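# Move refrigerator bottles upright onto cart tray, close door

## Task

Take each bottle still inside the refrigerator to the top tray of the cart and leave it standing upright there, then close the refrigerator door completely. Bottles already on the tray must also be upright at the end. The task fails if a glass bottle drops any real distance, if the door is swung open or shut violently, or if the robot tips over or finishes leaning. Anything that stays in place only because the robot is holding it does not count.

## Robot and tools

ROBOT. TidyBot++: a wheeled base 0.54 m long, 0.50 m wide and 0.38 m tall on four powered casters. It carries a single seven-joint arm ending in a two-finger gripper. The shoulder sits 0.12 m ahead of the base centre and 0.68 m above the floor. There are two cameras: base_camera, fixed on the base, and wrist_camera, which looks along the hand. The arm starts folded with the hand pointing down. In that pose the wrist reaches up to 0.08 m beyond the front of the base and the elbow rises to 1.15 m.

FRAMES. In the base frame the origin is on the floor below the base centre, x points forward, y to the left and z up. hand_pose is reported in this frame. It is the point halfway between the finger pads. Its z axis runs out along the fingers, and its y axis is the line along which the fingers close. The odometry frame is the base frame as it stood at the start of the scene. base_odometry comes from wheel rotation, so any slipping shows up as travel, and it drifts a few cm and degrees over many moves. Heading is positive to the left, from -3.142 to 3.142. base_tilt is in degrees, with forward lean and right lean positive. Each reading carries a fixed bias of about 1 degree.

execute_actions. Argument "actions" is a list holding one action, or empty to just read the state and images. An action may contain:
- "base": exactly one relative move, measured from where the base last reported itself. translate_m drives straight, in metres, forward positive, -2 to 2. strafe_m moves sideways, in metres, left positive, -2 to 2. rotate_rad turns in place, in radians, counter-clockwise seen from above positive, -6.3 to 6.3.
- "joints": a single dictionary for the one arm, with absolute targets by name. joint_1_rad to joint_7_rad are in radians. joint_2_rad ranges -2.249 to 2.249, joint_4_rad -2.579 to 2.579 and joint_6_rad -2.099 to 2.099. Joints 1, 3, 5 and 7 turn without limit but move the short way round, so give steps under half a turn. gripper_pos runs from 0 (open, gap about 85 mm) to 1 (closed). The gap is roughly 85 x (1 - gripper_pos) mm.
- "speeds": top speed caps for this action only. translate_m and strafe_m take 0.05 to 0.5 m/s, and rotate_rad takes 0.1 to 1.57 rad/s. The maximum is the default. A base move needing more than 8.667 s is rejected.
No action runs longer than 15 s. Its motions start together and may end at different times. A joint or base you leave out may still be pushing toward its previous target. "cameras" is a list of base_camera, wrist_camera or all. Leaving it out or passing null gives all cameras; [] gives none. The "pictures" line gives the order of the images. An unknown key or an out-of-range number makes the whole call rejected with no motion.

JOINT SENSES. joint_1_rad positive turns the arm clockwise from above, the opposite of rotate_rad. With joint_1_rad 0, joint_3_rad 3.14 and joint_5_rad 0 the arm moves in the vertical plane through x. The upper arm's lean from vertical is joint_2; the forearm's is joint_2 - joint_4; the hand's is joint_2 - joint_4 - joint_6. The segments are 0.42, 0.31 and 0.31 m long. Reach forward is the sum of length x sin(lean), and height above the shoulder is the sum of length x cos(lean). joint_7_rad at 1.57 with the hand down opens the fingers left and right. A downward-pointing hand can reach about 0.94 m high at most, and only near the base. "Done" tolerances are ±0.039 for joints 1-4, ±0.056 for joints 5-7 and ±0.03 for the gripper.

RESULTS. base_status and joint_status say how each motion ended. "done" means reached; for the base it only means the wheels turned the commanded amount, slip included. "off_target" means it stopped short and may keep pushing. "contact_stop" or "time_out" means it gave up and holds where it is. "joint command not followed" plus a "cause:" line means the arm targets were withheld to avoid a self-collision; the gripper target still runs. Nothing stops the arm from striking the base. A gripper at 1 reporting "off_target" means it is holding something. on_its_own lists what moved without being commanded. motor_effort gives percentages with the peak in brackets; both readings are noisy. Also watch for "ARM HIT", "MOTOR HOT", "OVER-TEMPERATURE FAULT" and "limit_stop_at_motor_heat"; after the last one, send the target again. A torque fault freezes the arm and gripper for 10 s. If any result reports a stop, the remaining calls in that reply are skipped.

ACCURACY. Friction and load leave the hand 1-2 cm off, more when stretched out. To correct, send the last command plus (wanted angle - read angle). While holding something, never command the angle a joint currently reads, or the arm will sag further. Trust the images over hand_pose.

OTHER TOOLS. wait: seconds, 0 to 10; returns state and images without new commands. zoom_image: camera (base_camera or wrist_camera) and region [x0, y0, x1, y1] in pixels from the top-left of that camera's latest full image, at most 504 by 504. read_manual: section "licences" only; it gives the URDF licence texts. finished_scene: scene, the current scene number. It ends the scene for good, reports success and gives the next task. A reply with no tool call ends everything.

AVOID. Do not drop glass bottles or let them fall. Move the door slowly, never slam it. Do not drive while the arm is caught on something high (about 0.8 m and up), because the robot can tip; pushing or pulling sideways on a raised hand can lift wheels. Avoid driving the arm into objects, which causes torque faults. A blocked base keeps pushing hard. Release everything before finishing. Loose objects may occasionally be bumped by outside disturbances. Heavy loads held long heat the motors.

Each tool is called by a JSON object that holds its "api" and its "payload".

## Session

{"api": "execute_actions", "payload": {"actions": [{"joints":{"joint_6_rad":0.5,"joint_1_rad":-0.8}}]}}

{"api": "execute_actions", "payload": {"actions": [{"joints":{"joint_1_rad":1.2}}], "cameras": ["wrist_camera"]}}

{"api": "execute_actions", "payload": {"actions": [{"joints":{"joint_1_rad":3.1}}], "cameras": ["wrist_camera"]}}

Scene clock: 2.13 s.
base_odometry: x=+0.000 y=+0.000 heading=+0.000 (m, m, rad; odometry frame)
base_tilt: forward=+0.3 right=+0.3 (deg)
base_status: not commanded
joint_positions: joint_1_rad=-0.790 joint_2_rad=-0.367 joint_3_rad=+3.148 joint_4_rad=-2.537 joint_5_rad=+0.007 joint_6_rad=+0.458 joint_7_rad=+1.590 gripper_pos=+0.000
joint_status: all done
motor_effort: joint_1_rad=+0(0) joint_2_rad=-6(7) joint_3_rad=+0(0) joint_4_rad=+20(20) joint_5_rad=-1(1) joint_6_rad=+9(10) joint_7_rad=+1(1) (%)
hand_pose: x=+0.4129 y=+0.2957 z=+0.8535 quat_wxyz=(-0.245, +0.694, +0.298, +0.608) (m; base frame)
pictures: base_camera, wrist_camera
Images, in order (width x height): base_camera 644x364, wrist_camera 644x476.

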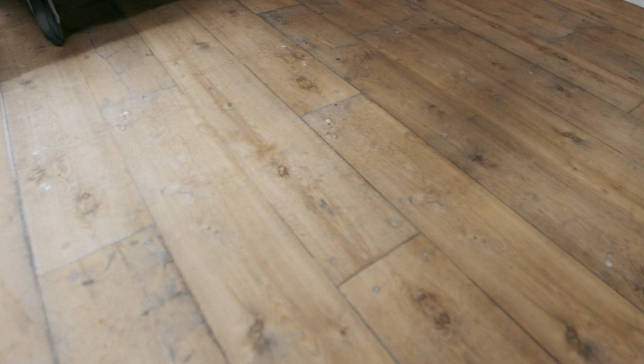

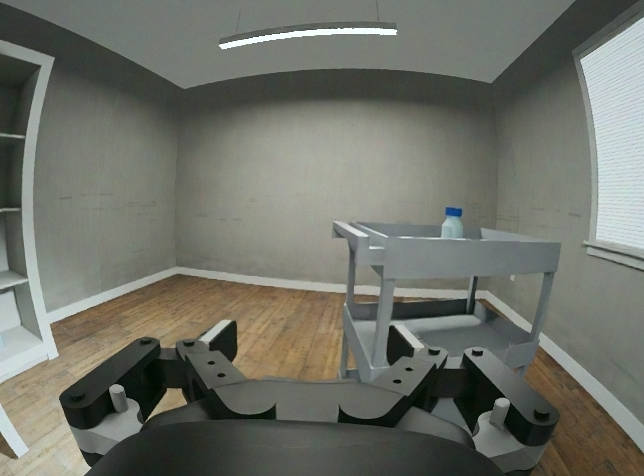

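Scene clock: 5.23 s.
base_odometry: x=+0.000 y=+0.000 heading=+0.000 (m, m, rad; odometry frame)
base_tilt: forward=+0.3 right=+0.3 (deg)
base_status: not commanded
joint_positions: joint_1_rad=+1.190 joint_2_rad=-0.367 joint_3_rad=+3.148 joint_4_rad=-2.537 joint_5_rad=+0.007 joint_6_rad=+0.458 joint_7_rad=+1.590 gripper_pos=+0.000
joint_status: all done
motor_effort: joint_1_rad=-1(1) joint_2_rad=-6(7) joint_3_rad=+0(1) joint_4_rad=+20(20) joint_5_rad=-1(1) joint_6_rad=+10(9) joint_7_rad=+1(0) (%)
hand_pose: x=+0.2733 y=-0.3873 z=+0.8535 quat_wxyz=(+0.374, +0.630, -0.417, +0.538) (m; base frame)
pictures: wrist_camera
Images, in order (width x height): wrist_camera 644x476.

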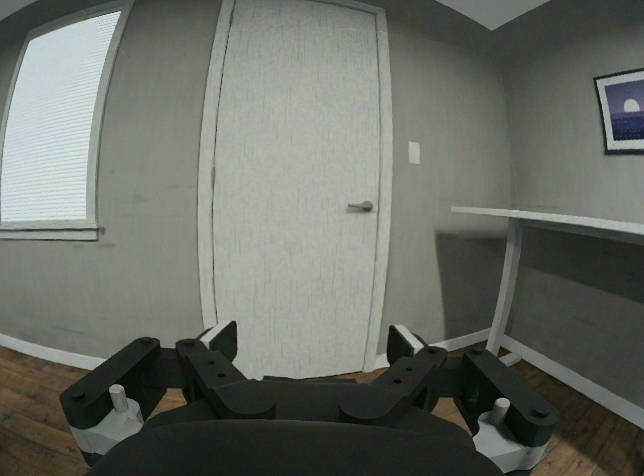

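Scene clock: 8.27 s.
base_odometry: x=+0.000 y=+0.000 heading=+0.000 (m, m, rad; odometry frame)
base_tilt: forward=+0.3 right=+0.3 (deg)
base_status: not commanded
joint_positions: joint_1_rad=+3.090 joint_2_rad=-0.367 joint_3_rad=+3.148 joint_4_rad=-2.537 joint_5_rad=+0.007 joint_6_rad=+0.458 joint_7_rad=+1.590 gripper_pos=+0.000
joint_status: all done
motor_effort: joint_1_rad=+0(1) joint_2_rad=-7(6) joint_3_rad=+0(0) joint_4_rad=+19(20) joint_5_rad=+0(0) joint_6_rad=+9(10) joint_7_rad=+0(1) (%)
hand_pose: x=-0.2974 y=-0.0208 z=+0.8535 quat_wxyz=(+0.655, +0.027, -0.755, +0.009) (m; base frame)
pictures: wrist_camera
Images, in order (width x height): wrist_camera 644x476.

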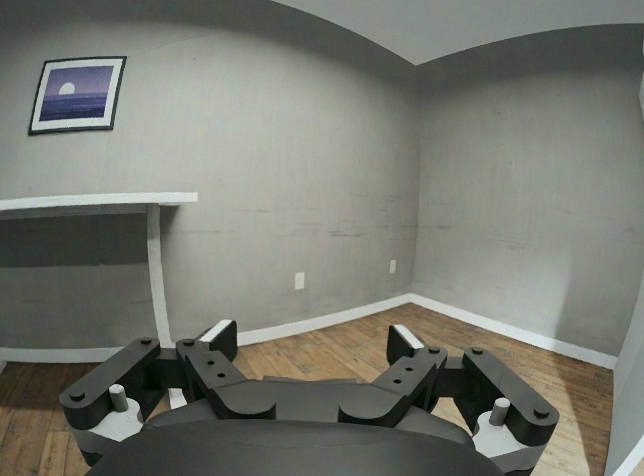

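{"api": "execute_actions", "payload": {"actions": [{"base":{"rotate_rad":2.27},"joints":{"joint_1_rad":0.1,"joint_6_rad":0.3}}]}}

Scene clock: 15.50 s.
base_odometry: x=+0.000 y=+0.000 heading=+2.269 (m, m, rad; odometry frame)
base_tilt: forward=+0.3 right=+0.3 (deg)
base_status: done
joint_positions: joint_1_rad=+0.110 joint_2_rad=-0.367 joint_3_rad=+3.148 joint_4_rad=-2.537 joint_5_rad=+0.007 joint_6_rad=+0.348 joint_7_rad=+1.590 gripper_pos=+0.000
joint_status: all done
motor_effort: joint_1_rad=+0(1) joint_2_rad=-6(6) joint_3_rad=+0(2) joint_4_rad=+20(20) joint_5_rad=-1(1) joint_6_rad=+9(10) joint_7_rad=+0(1) (%)
hand_pose: x=+0.5267 y=-0.0459 z=+0.8200 quat_wxyz=(+0.042, +0.789, -0.036, +0.612) (m; base frame)
pictures: base_camera, wrist_camera
Images, in order (width x height): base_camera 644x364, wrist_camera 644x476.

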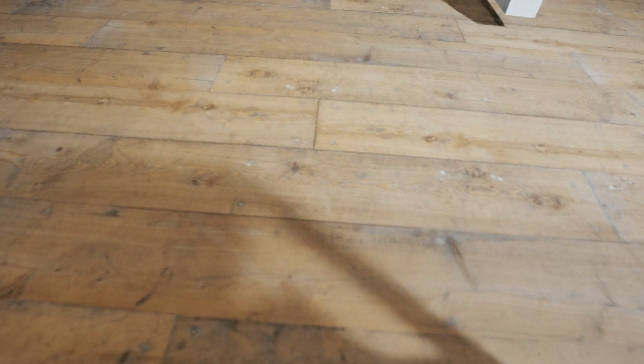

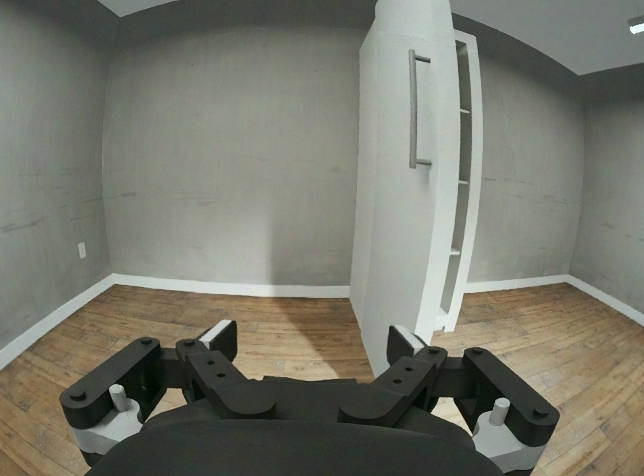

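{"api": "execute_actions", "payload": {"actions": [{"base":{"rotate_rad":-0.09},"joints":{"joint_1_rad":0,"joint_6_rad":0.2}}], "cameras": []}}

{"api": "execute_actions", "payload": {"actions": [{"base":{"translate_m":0.3}}], "cameras": []}}

{"api": "execute_actions", "payload": {"actions": [{"base":{"strafe_m":-0.85}}]}}

Scene clock: 22.53 s.
base_odometry: x=+0.000 y=+0.000 heading=+2.180 (m, m, rad; odometry frame)
base_tilt: forward=+0.3 right=+0.3 (deg)
base_status: done
joint_positions: joint_1_rad=+0.010 joint_2_rad=-0.367 joint_3_rad=+3.148 joint_4_rad=-2.537 joint_5_rad=+0.007 joint_6_rad=+0.244 joint_7_rad=+1.590 gripper_pos=+0.000
joint_status: all done
motor_effort: joint_1_rad=+0(0) joint_2_rad=-6(7) joint_3_rad=+0(1) joint_4_rad=+20(20) joint_5_rad=-1(1) joint_6_rad=+9(9) joint_7_rad=+0(1) (%)
hand_pose: x=+0.5196 y=-0.0048 z=+0.7891 quat_wxyz=(+0.010, +0.821, +0.004, +0.571) (m; base frame)
pictures: none
No camera images: the call's "cameras" was empty. Leave "cameras" out to get every camera's image.

Scene clock: 24.47 s.
base_odometry: x=-0.172 y=+0.246 heading=+2.181 (m, m, rad; odometry frame)
base_tilt: forward=+0.3 right=+0.3 (deg)
base_status: done
joint_positions: joint_1_rad=+0.010 joint_2_rad=-0.366 joint_3_rad=+3.148 joint_4_rad=-2.537 joint_5_rad=+0.007 joint_6_rad=+0.244 joint_7_rad=+1.590 gripper_pos=+0.000
joint_status: not commanded
motor_effort: joint_1_rad=+0(0) joint_2_rad=-7(9) joint_3_rad=+0(1) joint_4_rad=+19(20) joint_5_rad=+0(1) joint_6_rad=+9(9) joint_7_rad=+1(1) (%)
hand_pose: x=+0.5197 y=-0.0048 z=+0.7886 quat_wxyz=(+0.010, +0.821, +0.004, +0.571) (m; base frame)
pictures: none
No camera images: the call's "cameras" was empty. Leave "cameras" out to get every camera's image.

Scene clock: 27.53 s.
base_odometry: x=+0.524 y=+0.734 heading=+2.182 (m, m, rad; odometry frame)
base_tilt: forward=+0.3 right=+0.4 (deg)
base_status: done
joint_positions: joint_1_rad=+0.009 joint_2_rad=-0.366 joint_3_rad=+3.148 joint_4_rad=-2.537 joint_5_rad=+0.007 joint_6_rad=+0.244 joint_7_rad=+1.590 gripper_pos=+0.000
joint_status: not commanded
motor_effort: joint_1_rad=+0(1) joint_2_rad=-6(7) joint_3_rad=+0(2) joint_4_rad=+19(20) joint_5_rad=+0(1) joint_6_rad=+8(9) joint_7_rad=+1(1) (%)
hand_pose: x=+0.5197 y=-0.0046 z=+0.7886 quat_wxyz=(+0.010, +0.821, +0.004, +0.571) (m; base frame)
pictures: base_camera, wrist_camera
Images, in order (width x height): base_camera 644x364, wrist_camera 644x476.

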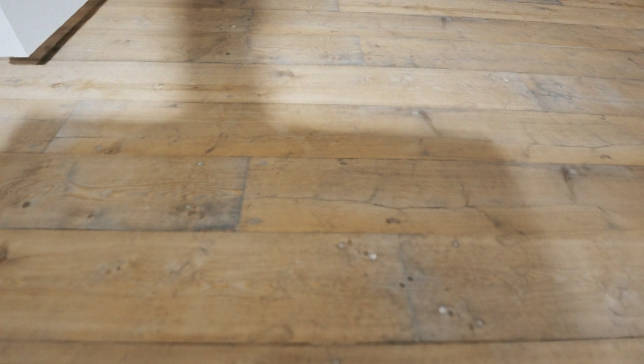

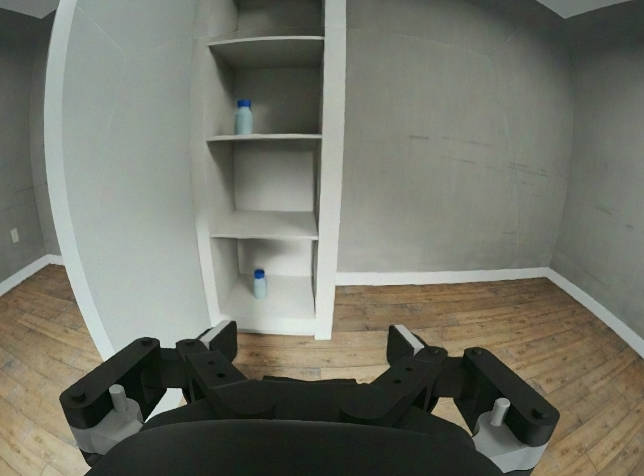

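{"api": "execute_actions", "payload": {"actions": [{"base":{"rotate_rad":0.17},"joints":{"joint_2_rad":0.45,"joint_4_rad":-0.81,"joint_6_rad":-0.64}}], "cameras": ["wrist_camera"]}}

{"api": "execute_actions", "payload": {"actions": [{"base":{"translate_m":0.25},"speeds":{"translate_m":0.3}}]}}

Scene clock: 39.27 s.
base_odometry: x=+0.524 y=+0.734 heading=+2.352 (m, m, rad; odometry frame)
base_tilt: forward=+0.3 right=+0.4 (deg)
base_status: done
joint_positions: joint_1_rad=+0.006 joint_2_rad=+0.432 joint_3_rad=+3.148 joint_4_rad=-0.828 joint_5_rad=+0.007 joint_6_rad=-0.592 joint_7_rad=+1.590 gripper_pos=+0.000
joint_status: all done
motor_effort: joint_1_rad=+0(1) joint_2_rad=-38(38) joint_3_rad=+0(1) joint_4_rad=+22(22) joint_5_rad=+0(1) joint_6_rad=+9(8) joint_7_rad=+0(1) (%)
hand_pose: x=+0.8937 y=-0.0082 z=+1.0733 quat_wxyz=(+0.014, +0.799, +0.005, +0.601) (m; base frame)
pictures: wrist_camera
Images, in order (width x height): wrist_camera 644x476.

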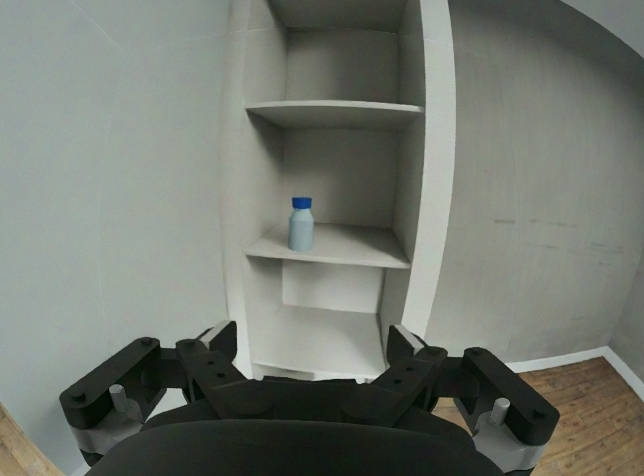

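Scene clock: 41.10 s.
base_odometry: x=+0.348 y=+0.911 heading=+2.353 (m, m, rad; odometry frame)
base_tilt: forward=+0.3 right=+0.4 (deg)
base_status: done
joint_positions: joint_1_rad=+0.006 joint_2_rad=+0.444 joint_3_rad=+3.148 joint_4_rad=-0.827 joint_5_rad=+0.007 joint_6_rad=-0.595 joint_7_rad=+1.590 gripper_pos=+0.000
joint_status: not commanded
motor_effort: joint_1_rad=+1(3) joint_2_rad=-39(41) joint_3_rad=+0(3) joint_4_rad=+22(23) joint_5_rad=-1(1) joint_6_rad=+10(10) joint_7_rad=+1(0) (%)
hand_pose: x=+0.8981 y=-0.0080 z=+1.0640 quat_wxyz=(+0.014, +0.803, +0.005, +0.595) (m; base frame)
pictures: base_camera, wrist_camera
Images, in order (width x height): base_camera 644x364, wrist_camera 644x476.

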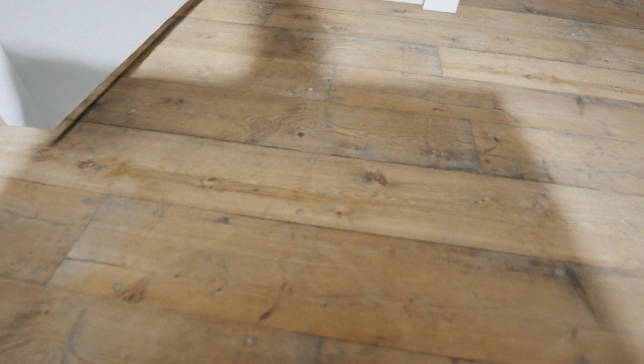

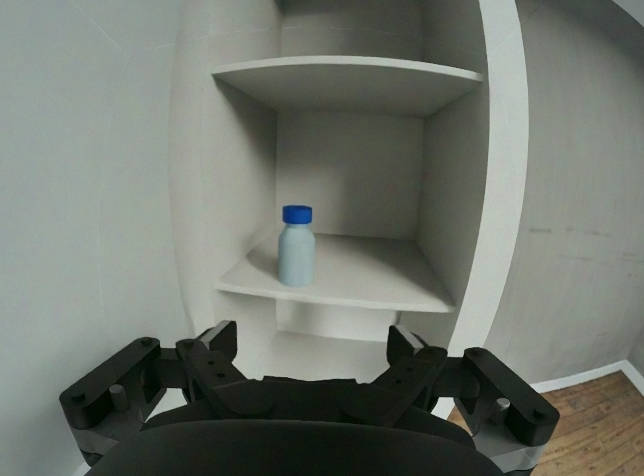

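{"api": "execute_actions", "payload": {"actions": [{"base":{"strafe_m":0.027},"joints":{"joint_2_rad":0.47,"joint_6_rad":-0.68}}], "cameras": []}}

{"api": "execute_actions", "payload": {"actions": [{"base":{"translate_m":0.26},"speeds":{"translate_m":0.2}}]}}

Scene clock: 48.17 s.
base_odometry: x=+0.328 y=+0.892 heading=+2.353 (m, m, rad; odometry frame)
base_tilt: forward=+0.3 right=+0.3 (deg)
base_status: done
joint_positions: joint_1_rad=-0.004 joint_2_rad=+0.455 joint_3_rad=+3.148 joint_4_rad=-0.825 joint_5_rad=+0.007 joint_6_rad=-0.636 joint_7_rad=+1.590 gripper_pos=+0.000
joint_status: all done
motor_effort: joint_1_rad=-1(4) joint_2_rad=-39(41) joint_3_rad=-1(3) joint_4_rad=+22(22) joint_5_rad=+0(2) joint_6_rad=+8(9) joint_7_rad=+0(0) (%)
hand_pose: x=+0.8980 y=-0.0008 z=+1.0446 quat_wxyz=(+0.011, +0.818, +0.009, +0.575) (m; base frame)
pictures: none
No camera images: the call's "cameras" was empty. Leave "cameras" out to get every camera's image.

Scene clock: 50.27 s.
base_odometry: x=+0.145 y=+1.076 heading=+2.354 (m, m, rad; odometry frame)
base_tilt: forward=+0.3 right=+0.3 (deg)
base_status: done
joint_positions: joint_1_rad=-0.004 joint_2_rad=+0.464 joint_3_rad=+3.148 joint_4_rad=-0.824 joint_5_rad=+0.007 joint_6_rad=-0.637 joint_7_rad=+1.590 gripper_pos=+0.000
joint_status: not commanded
motor_effort: joint_1_rad=+0(1) joint_2_rad=-39(42) joint_3_rad=+0(1) joint_4_rad=+22(23) joint_5_rad=-1(2) joint_6_rad=+9(10) joint_7_rad=+1(0) (%)
hand_pose: x=+0.9014 y=-0.0008 z=+1.0374 quat_wxyz=(+0.011, +0.821, +0.009, +0.571) (m; base frame)
pictures: base_camera, wrist_camera
Images, in order (width x height): base_camera 644x364, wrist_camera 644x476.

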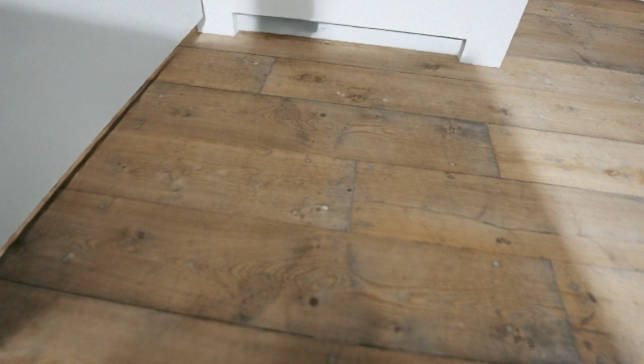

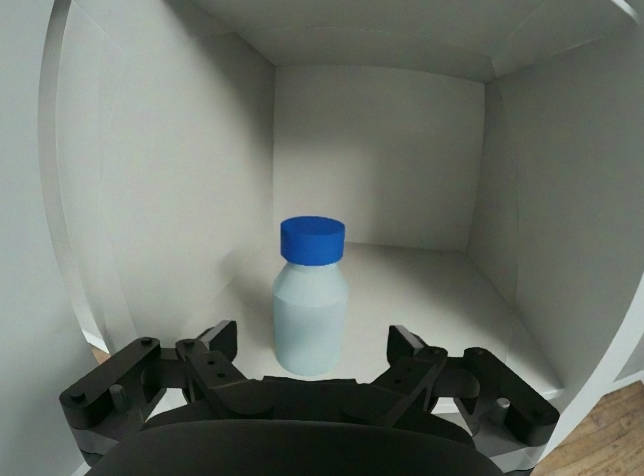

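{"api": "execute_actions", "payload": {"actions": [{"base":{"translate_m":0.1},"speeds":{"translate_m":0.1}}], "cameras": ["wrist_camera"]}}

Scene clock: 54.53 s.
base_odometry: x=+0.074 y=+1.147 heading=+2.354 (m, m, rad; odometry frame)
base_tilt: forward=+0.3 right=+0.3 (deg)
base_status: done
joint_positions: joint_1_rad=-0.003 joint_2_rad=+0.468 joint_3_rad=+3.148 joint_4_rad=-0.824 joint_5_rad=+0.007 joint_6_rad=-0.637 joint_7_rad=+1.590 gripper_pos=+0.000
joint_status: not commanded
motor_effort: joint_1_rad=+0(3) joint_2_rad=-40(43) joint_3_rad=-1(3) joint_4_rad=+22(23) joint_5_rad=-2(0) joint_6_rad=+9(9) joint_7_rad=+1(0) (%)
hand_pose: x=+0.9026 y=-0.0010 z=+1.0348 quat_wxyz=(+0.011, +0.822, +0.009, +0.570) (m; base frame)
pictures: wrist_camera
Images, in order (width x height): wrist_camera 644x476.

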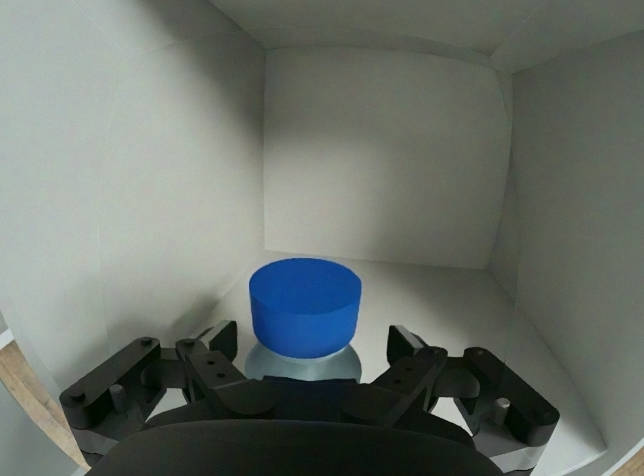

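{"api": "execute_actions", "payload": {"actions": [{"base":{"translate_m":0.012},"speeds":{"translate_m":0.05}}], "cameras": []}}

{"api": "execute_actions", "payload": {"actions": [{"joints":{"gripper_pos":1}}], "cameras": ["wrist_camera"]}}

{"api": "execute_actions", "payload": {"actions": [{"joints":{"joint_2_rad":0.35,"joint_4_rad":-0.78,"joint_6_rad":-0.7}}], "cameras": ["wrist_camera"]}}

Scene clock: 59.83 s.
base_odometry: x=+0.065 y=+1.155 heading=+2.355 (m, m, rad; odometry frame)
base_tilt: forward=+0.2 right=+0.3 (deg)
base_status: done
joint_positions: joint_1_rad=-0.003 joint_2_rad=+0.470 joint_3_rad=+3.148 joint_4_rad=-0.824 joint_5_rad=+0.007 joint_6_rad=-0.637 joint_7_rad=+1.590 gripper_pos=+0.000
joint_status: not commanded
motor_effort: joint_1_rad=+0(3) joint_2_rad=-38(42) joint_3_rad=+0(2) joint_4_rad=+22(23) joint_5_rad=+0(0) joint_6_rad=+8(9) joint_7_rad=+1(1) (%)
hand_pose: x=+0.9032 y=-0.0012 z=+1.0335 quat_wxyz=(+0.011, +0.822, +0.009, +0.569) (m; base frame)
pictures: none
No camera images: the call's "cameras" was empty. Leave "cameras" out to get every camera's image.

Scene clock: 60.93 s.
base_odometry: x=+0.065 y=+1.155 heading=+2.355 (m, m, rad; odometry frame)
base_tilt: forward=+0.3 right=+0.3 (deg)
base_status: not commanded
joint_positions: joint_1_rad=-0.005 joint_2_rad=+0.468 joint_3_rad=+3.148 joint_4_rad=-0.816 joint_5_rad=+0.007 joint_6_rad=-0.639 joint_7_rad=+1.590 gripper_pos=+0.438
joint_status: gripper_pos off_target (ended at +0.438, target +1.000)
motor_effort: joint_1_rad=+1(3) joint_2_rad=-38(40) joint_3_rad=+1(2) joint_4_rad=+21(23) joint_5_rad=+1(1) joint_6_rad=+8(11) joint_7_rad=+1(2) (%)
hand_pose: x=+0.9025 y=+0.0003 z=+1.0386 quat_wxyz=(+0.010, +0.820, +0.009, +0.572) (m; base frame)
pictures: wrist_camera
Images, in order (width x height): wrist_camera 644x476.

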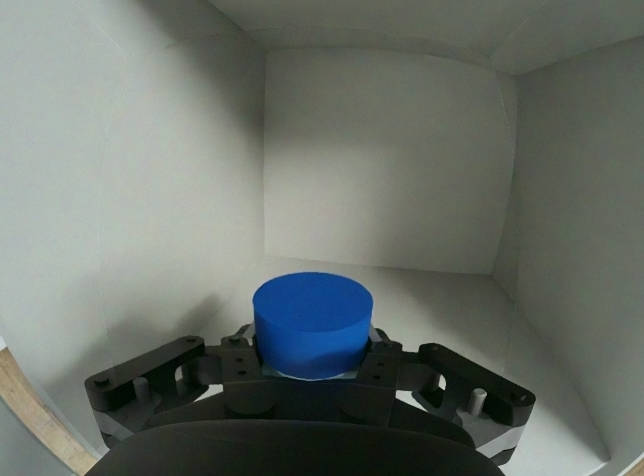

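Scene clock: 62.13 s.
base_odometry: x=+0.065 y=+1.155 heading=+2.355 (m, m, rad; odometry frame)
base_tilt: forward=+0.3 right=+0.3 (deg)
base_status: not commanded
joint_positions: joint_1_rad=-0.004 joint_2_rad=+0.386 joint_3_rad=+3.148 joint_4_rad=-0.813 joint_5_rad=+0.007 joint_6_rad=-0.680 joint_7_rad=+1.590 gripper_pos=+0.438
joint_status: all done
motor_effort: joint_1_rad=+0(2) joint_2_rad=-42(48) joint_3_rad=+0(1) joint_4_rad=+26(28) joint_5_rad=-1(0) joint_6_rad=+13(12) joint_7_rad=+0(1) (%)
hand_pose: x=+0.8671 y=-0.0002 z=+1.0909 quat_wxyz=(+0.011, +0.807, +0.009, +0.590) (m; base frame)
pictures: wrist_camera
Images, in order (width x height): wrist_camera 644x476.

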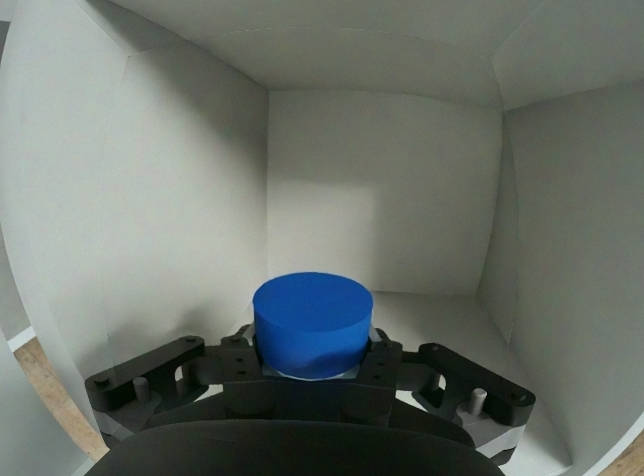

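{"api": "execute_actions", "payload": {"actions": [{"base":{"translate_m":-0.55},"speeds":{"translate_m":0.3}}], "cameras": []}}

{"api": "execute_actions", "payload": {"actions": [{"joints":{"joint_2_rad":-0.1,"joint_4_rad":-1.1,"joint_6_rad":-1.3}}], "cameras": []}}

{"api": "execute_actions", "payload": {"actions": [{"base":{"rotate_rad":-1.0},"joints":{"joint_1_rad":1.5},"speeds":{"rotate_rad":0.6}}]}}

Scene clock: 70.03 s.
base_odometry: x=+0.454 y=+0.766 heading=+2.355 (m, m, rad; odometry frame)
base_tilt: forward=+0.3 right=+0.4 (deg)
base_status: done
joint_positions: joint_1_rad=-0.002 joint_2_rad=+0.382 joint_3_rad=+3.148 joint_4_rad=-0.813 joint_5_rad=+0.007 joint_6_rad=-0.683 joint_7_rad=+1.590 gripper_pos=+0.438
joint_status: not commanded
motor_effort: joint_1_rad=+0(6) joint_2_rad=-40(47) joint_3_rad=-1(4) joint_4_rad=+26(27) joint_5_rad=-1(2) joint_6_rad=+13(13) joint_7_rad=+0(1) (%)
hand_pose: x=+0.8650 y=-0.0023 z=+1.0935 quat_wxyz=(+0.011, +0.807, +0.008, +0.591) (m; base frame)
pictures: none
No camera images: the call's "cameras" was empty. Leave "cameras" out to get every camera's image.

Scene clock: 71.83 s.
base_odometry: x=+0.454 y=+0.766 heading=+2.355 (m, m, rad; odometry frame)
base_tilt: forward=+0.3 right=+0.3 (deg)
base_status: not commanded
joint_positions: joint_1_rad=-0.002 joint_2_rad=-0.088 joint_3_rad=+3.148 joint_4_rad=-1.100 joint_5_rad=+0.007 joint_6_rad=-1.277 joint_7_rad=+1.590 gripper_pos=+0.438
joint_status: all done
motor_effort: joint_1_rad=-1(0) joint_2_rad=-20(43) joint_3_rad=+0(1) joint_4_rad=+23(27) joint_5_rad=-1(1) joint_6_rad=+10(13) joint_7_rad=+2(1) (%)
hand_pose: x=+0.5832 y=-0.0032 z=+1.0627 quat_wxyz=(+0.008, +0.911, +0.006, +0.413) (m; base frame)
pictures: none
No camera images: the call's "cameras" was empty. Leave "cameras" out to get every camera's image.

Scene clock: 74.57 s.
base_odometry: x=+0.454 y=+0.766 heading=+1.356 (m, m, rad; odometry frame)
base_tilt: forward=+0.3 right=+0.4 (deg)
base_status: done
joint_positions: joint_1_rad=+1.490 joint_2_rad=-0.085 joint_3_rad=+3.149 joint_4_rad=-1.101 joint_5_rad=+0.007 joint_6_rad=-1.277 joint_7_rad=+1.590 gripper_pos=+0.438
joint_status: all done
motor_effort: joint_1_rad=-1(3) joint_2_rad=-19(22) joint_3_rad=+0(4) joint_4_rad=+23(23) joint_5_rad=-1(2) joint_6_rad=+10(9) joint_7_rad=+1(1) (%)
hand_pose: x=+0.1522 y=-0.4639 z=+1.0610 quat_wxyz=(+0.286, +0.673, -0.614, +0.297) (m; base frame)
pictures: base_camera, wrist_camera
Images, in order (width x height): base_camera 644x364, wrist_camera 644x476.

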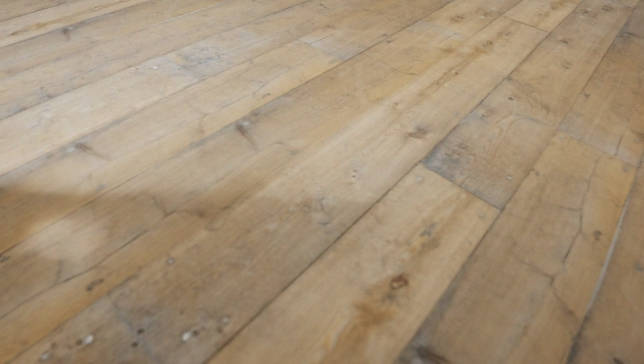

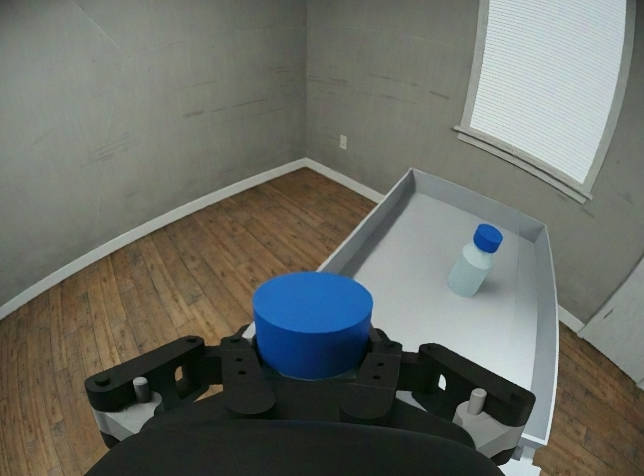

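{"api": "execute_actions", "payload": {"actions": [{"joints":{"joint_1_rad":1.76,"joint_2_rad":-0.05,"joint_4_rad":-1.35,"joint_6_rad":-0.62}}], "cameras": ["wrist_camera"]}}

{"api": "execute_actions", "payload": {"actions": [{"joints":{"joint_2_rad":0.07,"joint_4_rad":-1.5,"joint_6_rad":-0.33}}], "cameras": ["wrist_camera"]}}

Scene clock: 87.07 s.
base_odometry: x=+0.454 y=+0.766 heading=+1.356 (m, m, rad; odometry frame)
base_tilt: forward=+0.3 right=+0.3 (deg)
base_status: not commanded
joint_positions: joint_1_rad=+1.755 joint_2_rad=-0.034 joint_3_rad=+3.149 joint_4_rad=-1.359 joint_5_rad=+0.007 joint_6_rad=-0.685 joint_7_rad=+1.590 gripper_pos=+0.438
joint_status: joint_6_rad off_target (ended at -0.685, target -0.620); the others done
motor_effort: joint_1_rad=+0(2) joint_2_rad=-26(27) joint_3_rad=+0(2) joint_4_rad=+26(27) joint_5_rad=+1(0) joint_6_rad=+12(12) joint_7_rad=+0(0) (%)
hand_pose: x=+0.0099 y=-0.5619 z=+1.0466 quat_wxyz=(+0.419, +0.544, -0.645, +0.335) (m; base frame)
pictures: wrist_camera
Images, in order (width x height): wrist_camera 644x476.

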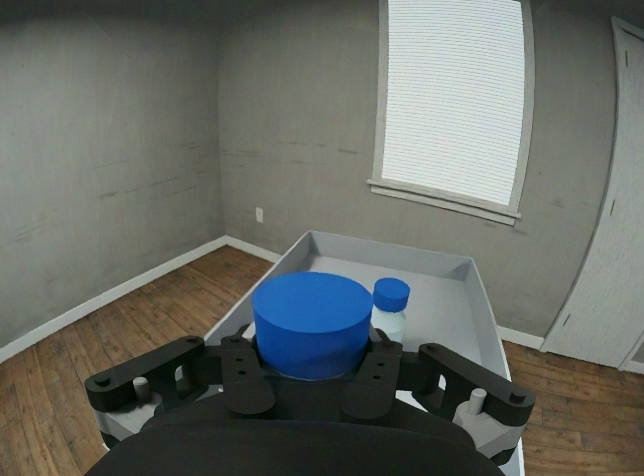

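Scene clock: 88.23 s.
base_odometry: x=+0.454 y=+0.766 heading=+1.356 (m, m, rad; odometry frame)
base_tilt: forward=+0.3 right=+0.4 (deg)
base_status: not commanded
joint_positions: joint_1_rad=+1.755 joint_2_rad=+0.101 joint_3_rad=+3.149 joint_4_rad=-1.517 joint_5_rad=+0.007 joint_6_rad=-0.400 joint_7_rad=+1.590 gripper_pos=+0.438
joint_status: joint_6_rad off_target (ended at -0.400, target -0.330); the others done
motor_effort: joint_1_rad=+0(0) joint_2_rad=-31(35) joint_3_rad=+0(0) joint_4_rad=+27(30) joint_5_rad=-1(0) joint_6_rad=+12(14) joint_7_rad=+1(0) (%)
hand_pose: x=-0.0016 y=-0.6258 z=+0.9510 quat_wxyz=(+0.416, +0.547, -0.646, +0.332) (m; base frame)
pictures: wrist_camera
Images, in order (width x height): wrist_camera 644x476.

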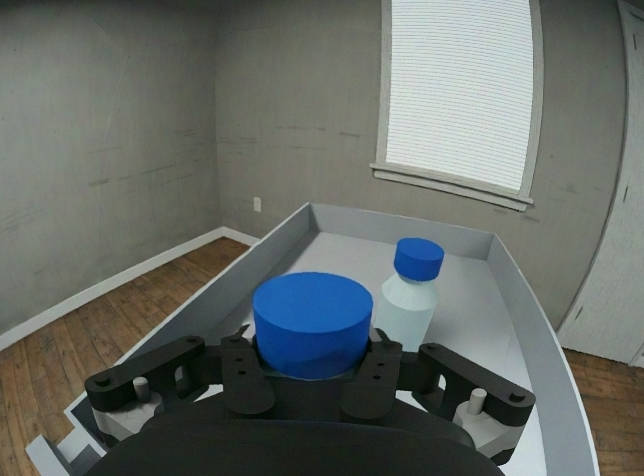

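{"api": "execute_actions", "payload": {"actions": [{"joints":{"joint_2_rad":0.1,"joint_4_rad":-1.64,"joint_6_rad":-0.11}}], "cameras": []}}

{"api": "execute_actions", "payload": {"actions": [{"joints":{"joint_2_rad":0.125}}], "cameras": ["wrist_camera"]}}

Scene clock: 92.97 s.
base_odometry: x=+0.454 y=+0.766 heading=+1.356 (m, m, rad; odometry frame)
base_tilt: forward=+0.3 right=+0.3 (deg)
base_status: not commanded
joint_positions: joint_1_rad=+1.755 joint_2_rad=+0.115 joint_3_rad=+3.149 joint_4_rad=-1.651 joint_5_rad=+0.007 joint_6_rad=-0.182 joint_7_rad=+1.590 gripper_pos=+0.438
joint_status: joint_6_rad off_target (ended at -0.182, target -0.110); the others done
motor_effort: joint_1_rad=+0(0) joint_2_rad=-32(33) joint_3_rad=+0(0) joint_4_rad=+27(28) joint_5_rad=+0(1) joint_6_rad=+12(14) joint_7_rad=+1(1) (%)
hand_pose: x=-0.0028 y=-0.6345 z=+0.9242 quat_wxyz=(+0.439, +0.535, -0.631, +0.351) (m; base frame)
pictures: none
No camera images: the call's "cameras" was empty. Leave "cameras" out to get every camera's image.

Scene clock: 93.70 s.
base_odometry: x=+0.454 y=+0.766 heading=+1.356 (m, m, rad; odometry frame)
base_tilt: forward=+0.3 right=+0.4 (deg)
base_status: not commanded
joint_positions: joint_1_rad=+1.755 joint_2_rad=+0.137 joint_3_rad=+3.149 joint_4_rad=-1.651 joint_5_rad=+0.007 joint_6_rad=-0.181 joint_7_rad=+1.590 gripper_pos=+0.438
joint_status: all done
motor_effort: joint_1_rad=+0(0) joint_2_rad=-32(33) joint_3_rad=+0(1) joint_4_rad=+26(27) joint_5_rad=-1(0) joint_6_rad=+12(13) joint_7_rad=+1(0) (%)
hand_pose: x=-0.0038 y=-0.6397 z=+0.9102 quat_wxyz=(+0.432, +0.538, -0.636, +0.346) (m; base frame)
pictures: wrist_camera
Images, in order (width x height): wrist_camera 644x476.

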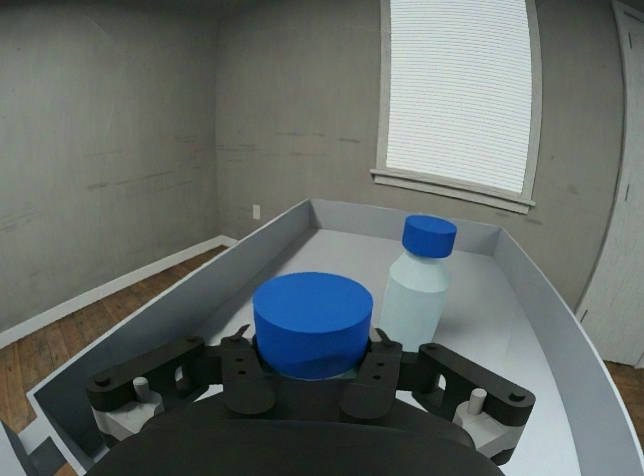

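{"api": "execute_actions", "payload": {"actions": [{"joints":{"joint_2_rad":0.155,"joint_6_rad":-0.15}}], "cameras": []}}

{"api": "execute_actions", "payload": {"actions": [{"joints":{"gripper_pos":0}}], "cameras": ["wrist_camera"]}}

{"api": "execute_actions", "payload": {"actions": [{"joints":{"joint_2_rad":-0.05}}], "cameras": []}}

{"api": "execute_actions", "payload": {"actions": [{"joints":{"joint_2_rad":-0.3,"joint_4_rad":-1.2,"joint_6_rad":-1.5}}], "cameras": ["wrist_camera"]}}

Scene clock: 98.73 s.
base_odometry: x=+0.454 y=+0.766 heading=+1.357 (m, m, rad; odometry frame)
base_tilt: forward=+0.3 right=+0.3 (deg)
base_status: not commanded
joint_positions: joint_1_rad=+1.755 joint_2_rad=+0.147 joint_3_rad=+3.149 joint_4_rad=-1.650 joint_5_rad=+0.007 joint_6_rad=-0.180 joint_7_rad=+1.590 gripper_pos=+0.438
joint_status: all done
motor_effort: joint_1_rad=+0(0) joint_2_rad=-29(32) joint_3_rad=+0(1) joint_4_rad=+23(27) joint_5_rad=-1(0) joint_6_rad=+9(13) joint_7_rad=+1(1) (%)
hand_pose: x=-0.0043 y=-0.6425 z=+0.9045 quat_wxyz=(+0.430, +0.540, -0.637, +0.344) (m; base frame)
pictures: none
No camera images: the call's "cameras" was empty. Leave "cameras" out to get every camera's image.

Scene clock: 99.83 s.
base_odometry: x=+0.454 y=+0.766 heading=+1.357 (m, m, rad; odometry frame)
base_tilt: forward=+0.3 right=+0.3 (deg)
base_status: not commanded
joint_positions: joint_1_rad=+1.755 joint_2_rad=+0.148 joint_3_rad=+3.149 joint_4_rad=-1.650 joint_5_rad=+0.007 joint_6_rad=-0.180 joint_7_rad=+1.590 gripper_pos=+0.000
joint_status: all done
motor_effort: joint_1_rad=+0(1) joint_2_rad=-28(32) joint_3_rad=+0(1) joint_4_rad=+22(26) joint_5_rad=-1(1) joint_6_rad=+9(12) joint_7_rad=+1(0) (%)
hand_pose: x=-0.0043 y=-0.6427 z=+0.9041 quat_wxyz=(+0.429, +0.540, -0.637, +0.343) (m; base frame)
pictures: wrist_camera
Images, in order (width x height): wrist_camera 644x476.

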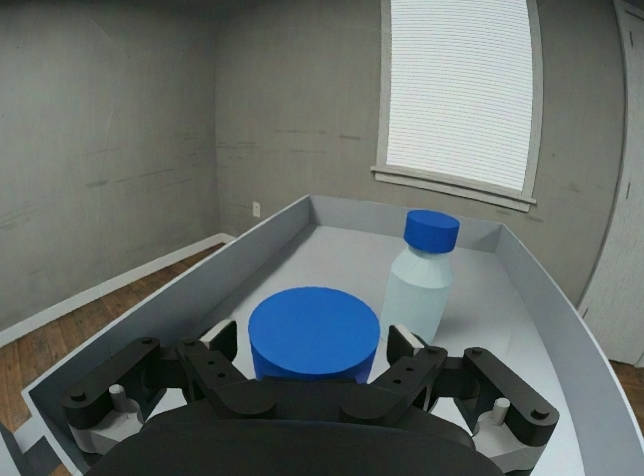

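Scene clock: 101.03 s.
base_odometry: x=+0.454 y=+0.766 heading=+1.357 (m, m, rad; odometry frame)
base_tilt: forward=+0.2 right=+0.4 (deg)
base_status: not commanded
joint_positions: joint_1_rad=+1.755 joint_2_rad=-0.054 joint_3_rad=+3.149 joint_4_rad=-1.648 joint_5_rad=+0.007 joint_6_rad=-0.180 joint_7_rad=+1.590 gripper_pos=+0.000
joint_status: all done
motor_effort: joint_1_rad=+0(0) joint_2_rad=-20(30) joint_3_rad=+0(1) joint_4_rad=+22(23) joint_5_rad=-1(0) joint_6_rad=+9(9) joint_7_rad=+1(0) (%)
hand_pose: x=+0.0063 y=-0.5857 z=+1.0320 quat_wxyz=(+0.493, +0.501, -0.592, +0.395) (m; base frame)
pictures: none
No camera images: the call's "cameras" was empty. Leave "cameras" out to get every camera's image.

Scene clock: 102.87 s.
base_odometry: x=+0.454 y=+0.766 heading=+1.357 (m, m, rad; odometry frame)
base_tilt: forward=+0.2 right=+0.4 (deg)
base_status: not commanded
joint_positions: joint_1_rad=+1.755 joint_2_rad=-0.297 joint_3_rad=+3.149 joint_4_rad=-1.214 joint_5_rad=+0.007 joint_6_rad=-1.463 joint_7_rad=+1.590 gripper_pos=+0.000
joint_status: all done
motor_effort: joint_1_rad=+0(0) joint_2_rad=-6(23) joint_3_rad=+0(0) joint_4_rad=+18(23) joint_5_rad=-1(0) joint_6_rad=+6(10) joint_7_rad=+1(0) (%)
hand_pose: x=+0.0525 y=-0.3347 z=+1.0501 quat_wxyz=(+0.291, +0.597, -0.711, +0.232) (m; base frame)
pictures: wrist_camera
Images, in order (width x height): wrist_camera 644x476.

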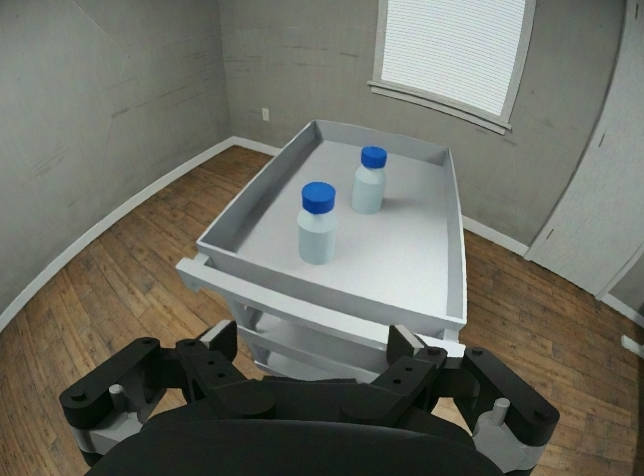

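{"api": "execute_actions", "payload": {"actions": [{"base":{"rotate_rad":1.0},"joints":{"joint_1_rad":0}}], "cameras": []}}

{"api": "execute_actions", "payload": {"actions": [{"base":{"translate_m":0.2},"joints":{"joint_2_rad":1.72,"joint_4_rad":-0.66,"joint_6_rad":0.48}}]}}

Scene clock: 115.33 s.
base_odometry: x=+0.454 y=+0.766 heading=+2.356 (m, m, rad; odometry frame)
base_tilt: forward=+0.3 right=+0.3 (deg)
base_status: done
joint_positions: joint_1_rad=+0.010 joint_2_rad=-0.297 joint_3_rad=+3.149 joint_4_rad=-1.214 joint_5_rad=+0.007 joint_6_rad=-1.463 joint_7_rad=+1.590 gripper_pos=+0.000
joint_status: all done
motor_effort: joint_1_rad=+0(1) joint_2_rad=-7(11) joint_3_rad=+0(1) joint_4_rad=+18(18) joint_5_rad=-1(0) joint_6_rad=+6(6) joint_7_rad=+0(1) (%)
hand_pose: x=+0.4602 y=-0.0076 z=+1.0501 quat_wxyz=(+0.009, +0.928, -0.001, +0.372) (m; base frame)
pictures: none
No camera images: the call's "cameras" was empty. Leave "cameras" out to get every camera's image.

Scene clock: 118.70 s.
base_odometry: x=+0.312 y=+0.907 heading=+2.357 (m, m, rad; odometry frame)
base_tilt: forward=+0.3 right=+0.3 (deg)
base_status: done
joint_positions: joint_1_rad=+0.010 joint_2_rad=+1.712 joint_3_rad=+3.149 joint_4_rad=-0.679 joint_5_rad=+0.007 joint_6_rad=+0.432 joint_7_rad=+1.590 gripper_pos=+0.000
joint_status: all done
motor_effort: joint_1_rad=+0(1) joint_2_rad=-55(62) joint_3_rad=-1(1) joint_4_rad=+17(20) joint_5_rad=-1(1) joint_6_rad=+9(11) joint_7_rad=+1(1) (%)
hand_pose: x=+1.0379 y=-0.0093 z=+0.2744 quat_wxyz=(+0.012, +0.830, +0.010, +0.557) (m; base frame)
pictures: base_camera, wrist_camera
Images, in order (width x height): base_camera 644x364, wrist_camera 644x476.

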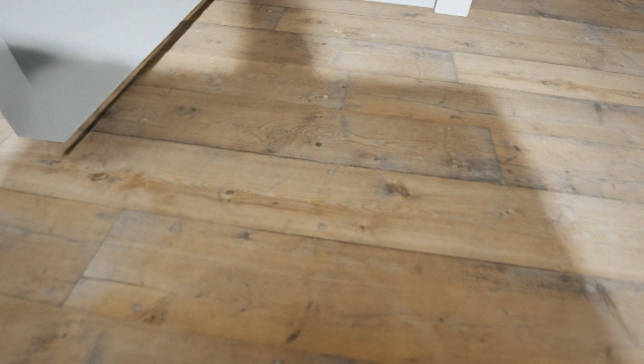

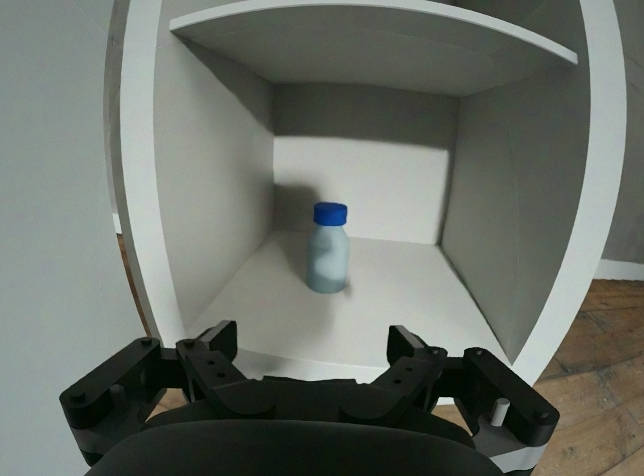

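{"api": "execute_actions", "payload": {"actions": [{"base":{"strafe_m":-0.027},"joints":{"joint_2_rad":1.77,"joint_6_rad":0.53}}], "cameras": []}}

{"api": "execute_actions", "payload": {"actions": [{"base":{"translate_m":0.22},"speeds":{"translate_m":0.15}}], "cameras": ["wrist_camera"]}}

Scene clock: 123.83 s.
base_odometry: x=+0.331 y=+0.926 heading=+2.357 (m, m, rad; odometry frame)
base_tilt: forward=+0.3 right=+0.3 (deg)
base_status: done
joint_positions: joint_1_rad=+0.006 joint_2_rad=+1.761 joint_3_rad=+3.149 joint_4_rad=-0.675 joint_5_rad=+0.007 joint_6_rad=+0.485 joint_7_rad=+1.590 gripper_pos=+0.000
joint_status: all done
motor_effort: joint_1_rad=+0(3) joint_2_rad=-54(56) joint_3_rad=-1(2) joint_4_rad=+16(17) joint_5_rad=+0(1) joint_6_rad=+9(10) joint_7_rad=+1(1) (%)
hand_pose: x=+1.0253 y=-0.0047 z=+0.2478 quat_wxyz=(+0.010, +0.828, +0.012, +0.561) (m; base frame)
pictures: none
No camera images: the call's "cameras" was empty. Leave "cameras" out to get every camera's image.

Scene clock: 126.00 s.
base_odometry: x=+0.176 y=+1.082 heading=+2.357 (m, m, rad; odometry frame)
base_tilt: forward=+0.4 right=+0.3 (deg)
base_status: done
joint_positions: joint_1_rad=+0.005 joint_2_rad=+1.762 joint_3_rad=+3.149 joint_4_rad=-0.673 joint_5_rad=+0.007 joint_6_rad=+0.485 joint_7_rad=+1.590 gripper_pos=+0.000
joint_status: not commanded
motor_effort: joint_1_rad=+0(3) joint_2_rad=-54(57) joint_3_rad=-1(1) joint_4_rad=+16(18) joint_5_rad=-1(2) joint_6_rad=+9(9) joint_7_rad=+0(0) (%)
hand_pose: x=+1.0253 y=-0.0039 z=+0.2473 quat_wxyz=(+0.010, +0.828, +0.012, +0.561) (m; base frame)
pictures: wrist_camera
Images, in order (width x height): wrist_camera 644x476.

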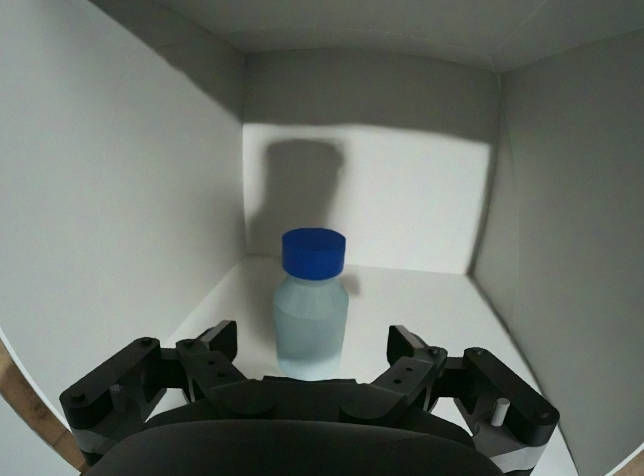

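{"api": "execute_actions", "payload": {"actions": [{"base":{"translate_m":0.108},"joints":{"joint_2_rad":1.79,"joint_6_rad":0.55},"speeds":{"translate_m":0.1}}], "cameras": ["wrist_camera"]}}

Scene clock: 131.30 s.
base_odometry: x=+0.099 y=+1.159 heading=+2.356 (m, m, rad; odometry frame)
base_tilt: forward=+0.4 right=+0.3 (deg)
base_status: done
joint_positions: joint_1_rad=+0.004 joint_2_rad=+1.777 joint_3_rad=+3.149 joint_4_rad=-0.672 joint_5_rad=+0.007 joint_6_rad=+0.503 joint_7_rad=+1.590 gripper_pos=+0.000
joint_status: all done
motor_effort: joint_1_rad=+0(5) joint_2_rad=-54(56) joint_3_rad=-1(2) joint_4_rad=+16(17) joint_5_rad=-1(0) joint_6_rad=+9(9) joint_7_rad=+1(1) (%)
hand_pose: x=+1.0209 y=-0.0031 z=+0.2390 quat_wxyz=(+0.009, +0.827, +0.012, +0.562) (m; base frame)
pictures: wrist_camera
Images, in order (width x height): wrist_camera 644x476.

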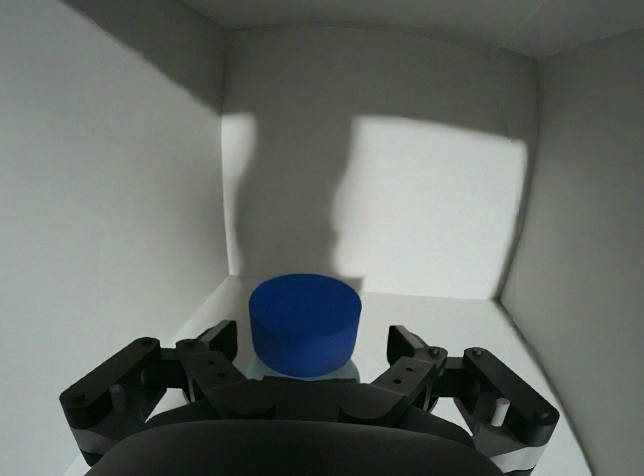

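{"api": "execute_actions", "payload": {"actions": [{"base":{"translate_m":0.016},"joints":{"joint_2_rad":1.81},"speeds":{"translate_m":0.05}}], "cameras": ["wrist_camera"]}}

{"api": "execute_actions", "payload": {"actions": [{"joints":{"gripper_pos":1}}], "cameras": ["wrist_camera"]}}

Scene clock: 137.57 s.
base_odometry: x=+0.088 y=+1.170 heading=+2.355 (m, m, rad; odometry frame)
base_tilt: forward=+0.4 right=+0.3 (deg)
base_status: done
joint_positions: joint_1_rad=+0.003 joint_2_rad=+1.793 joint_3_rad=+3.149 joint_4_rad=-0.672 joint_5_rad=+0.007 joint_6_rad=+0.504 joint_7_rad=+1.590 gripper_pos=+0.000
joint_status: all done
motor_effort: joint_1_rad=+0(5) joint_2_rad=-53(54) joint_3_rad=-1(2) joint_4_rad=+16(17) joint_5_rad=-1(0) joint_6_rad=+8(9) joint_7_rad=+1(0) (%)
hand_pose: x=+1.0138 y=-0.0024 z=+0.2250 quat_wxyz=(+0.009, +0.831, +0.013, +0.556) (m; base frame)
pictures: wrist_camera
Images, in order (width x height): wrist_camera 644x476.

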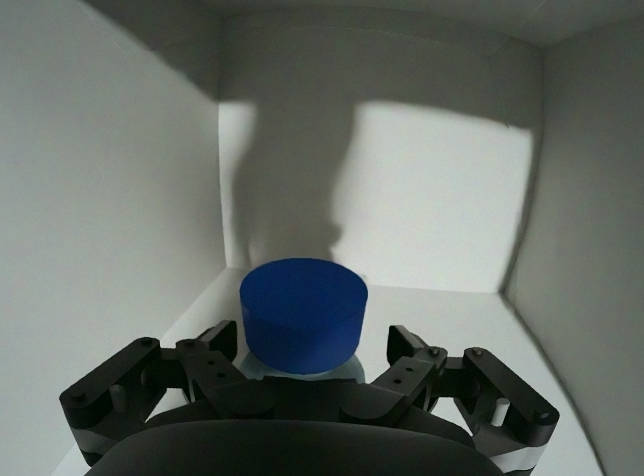

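Scene clock: 138.67 s.
base_odometry: x=+0.088 y=+1.170 heading=+2.355 (m, m, rad; odometry frame)
base_tilt: forward=+0.3 right=+0.3 (deg)
base_status: not commanded
joint_positions: joint_1_rad=+0.001 joint_2_rad=+1.793 joint_3_rad=+3.149 joint_4_rad=-0.666 joint_5_rad=+0.007 joint_6_rad=+0.522 joint_7_rad=+1.590 gripper_pos=+0.436
joint_status: gripper_pos off_target (ended at +0.436, target +1.000)
motor_effort: joint_1_rad=-1(5) joint_2_rad=-53(58) joint_3_rad=-1(2) joint_4_rad=+15(19) joint_5_rad=+0(1) joint_6_rad=+8(11) joint_7_rad=+1(1) (%)
hand_pose: x=+1.0181 y=-0.0005 z=+0.2332 quat_wxyz=(+0.009, +0.824, +0.014, +0.566) (m; base frame)
pictures: wrist_camera
Images, in order (width x height): wrist_camera 644x476.

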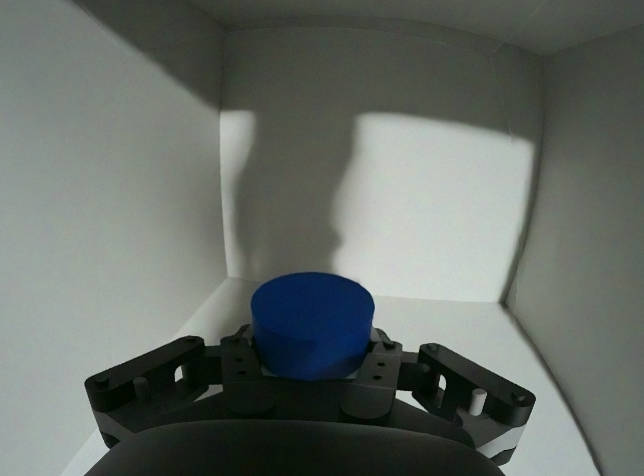

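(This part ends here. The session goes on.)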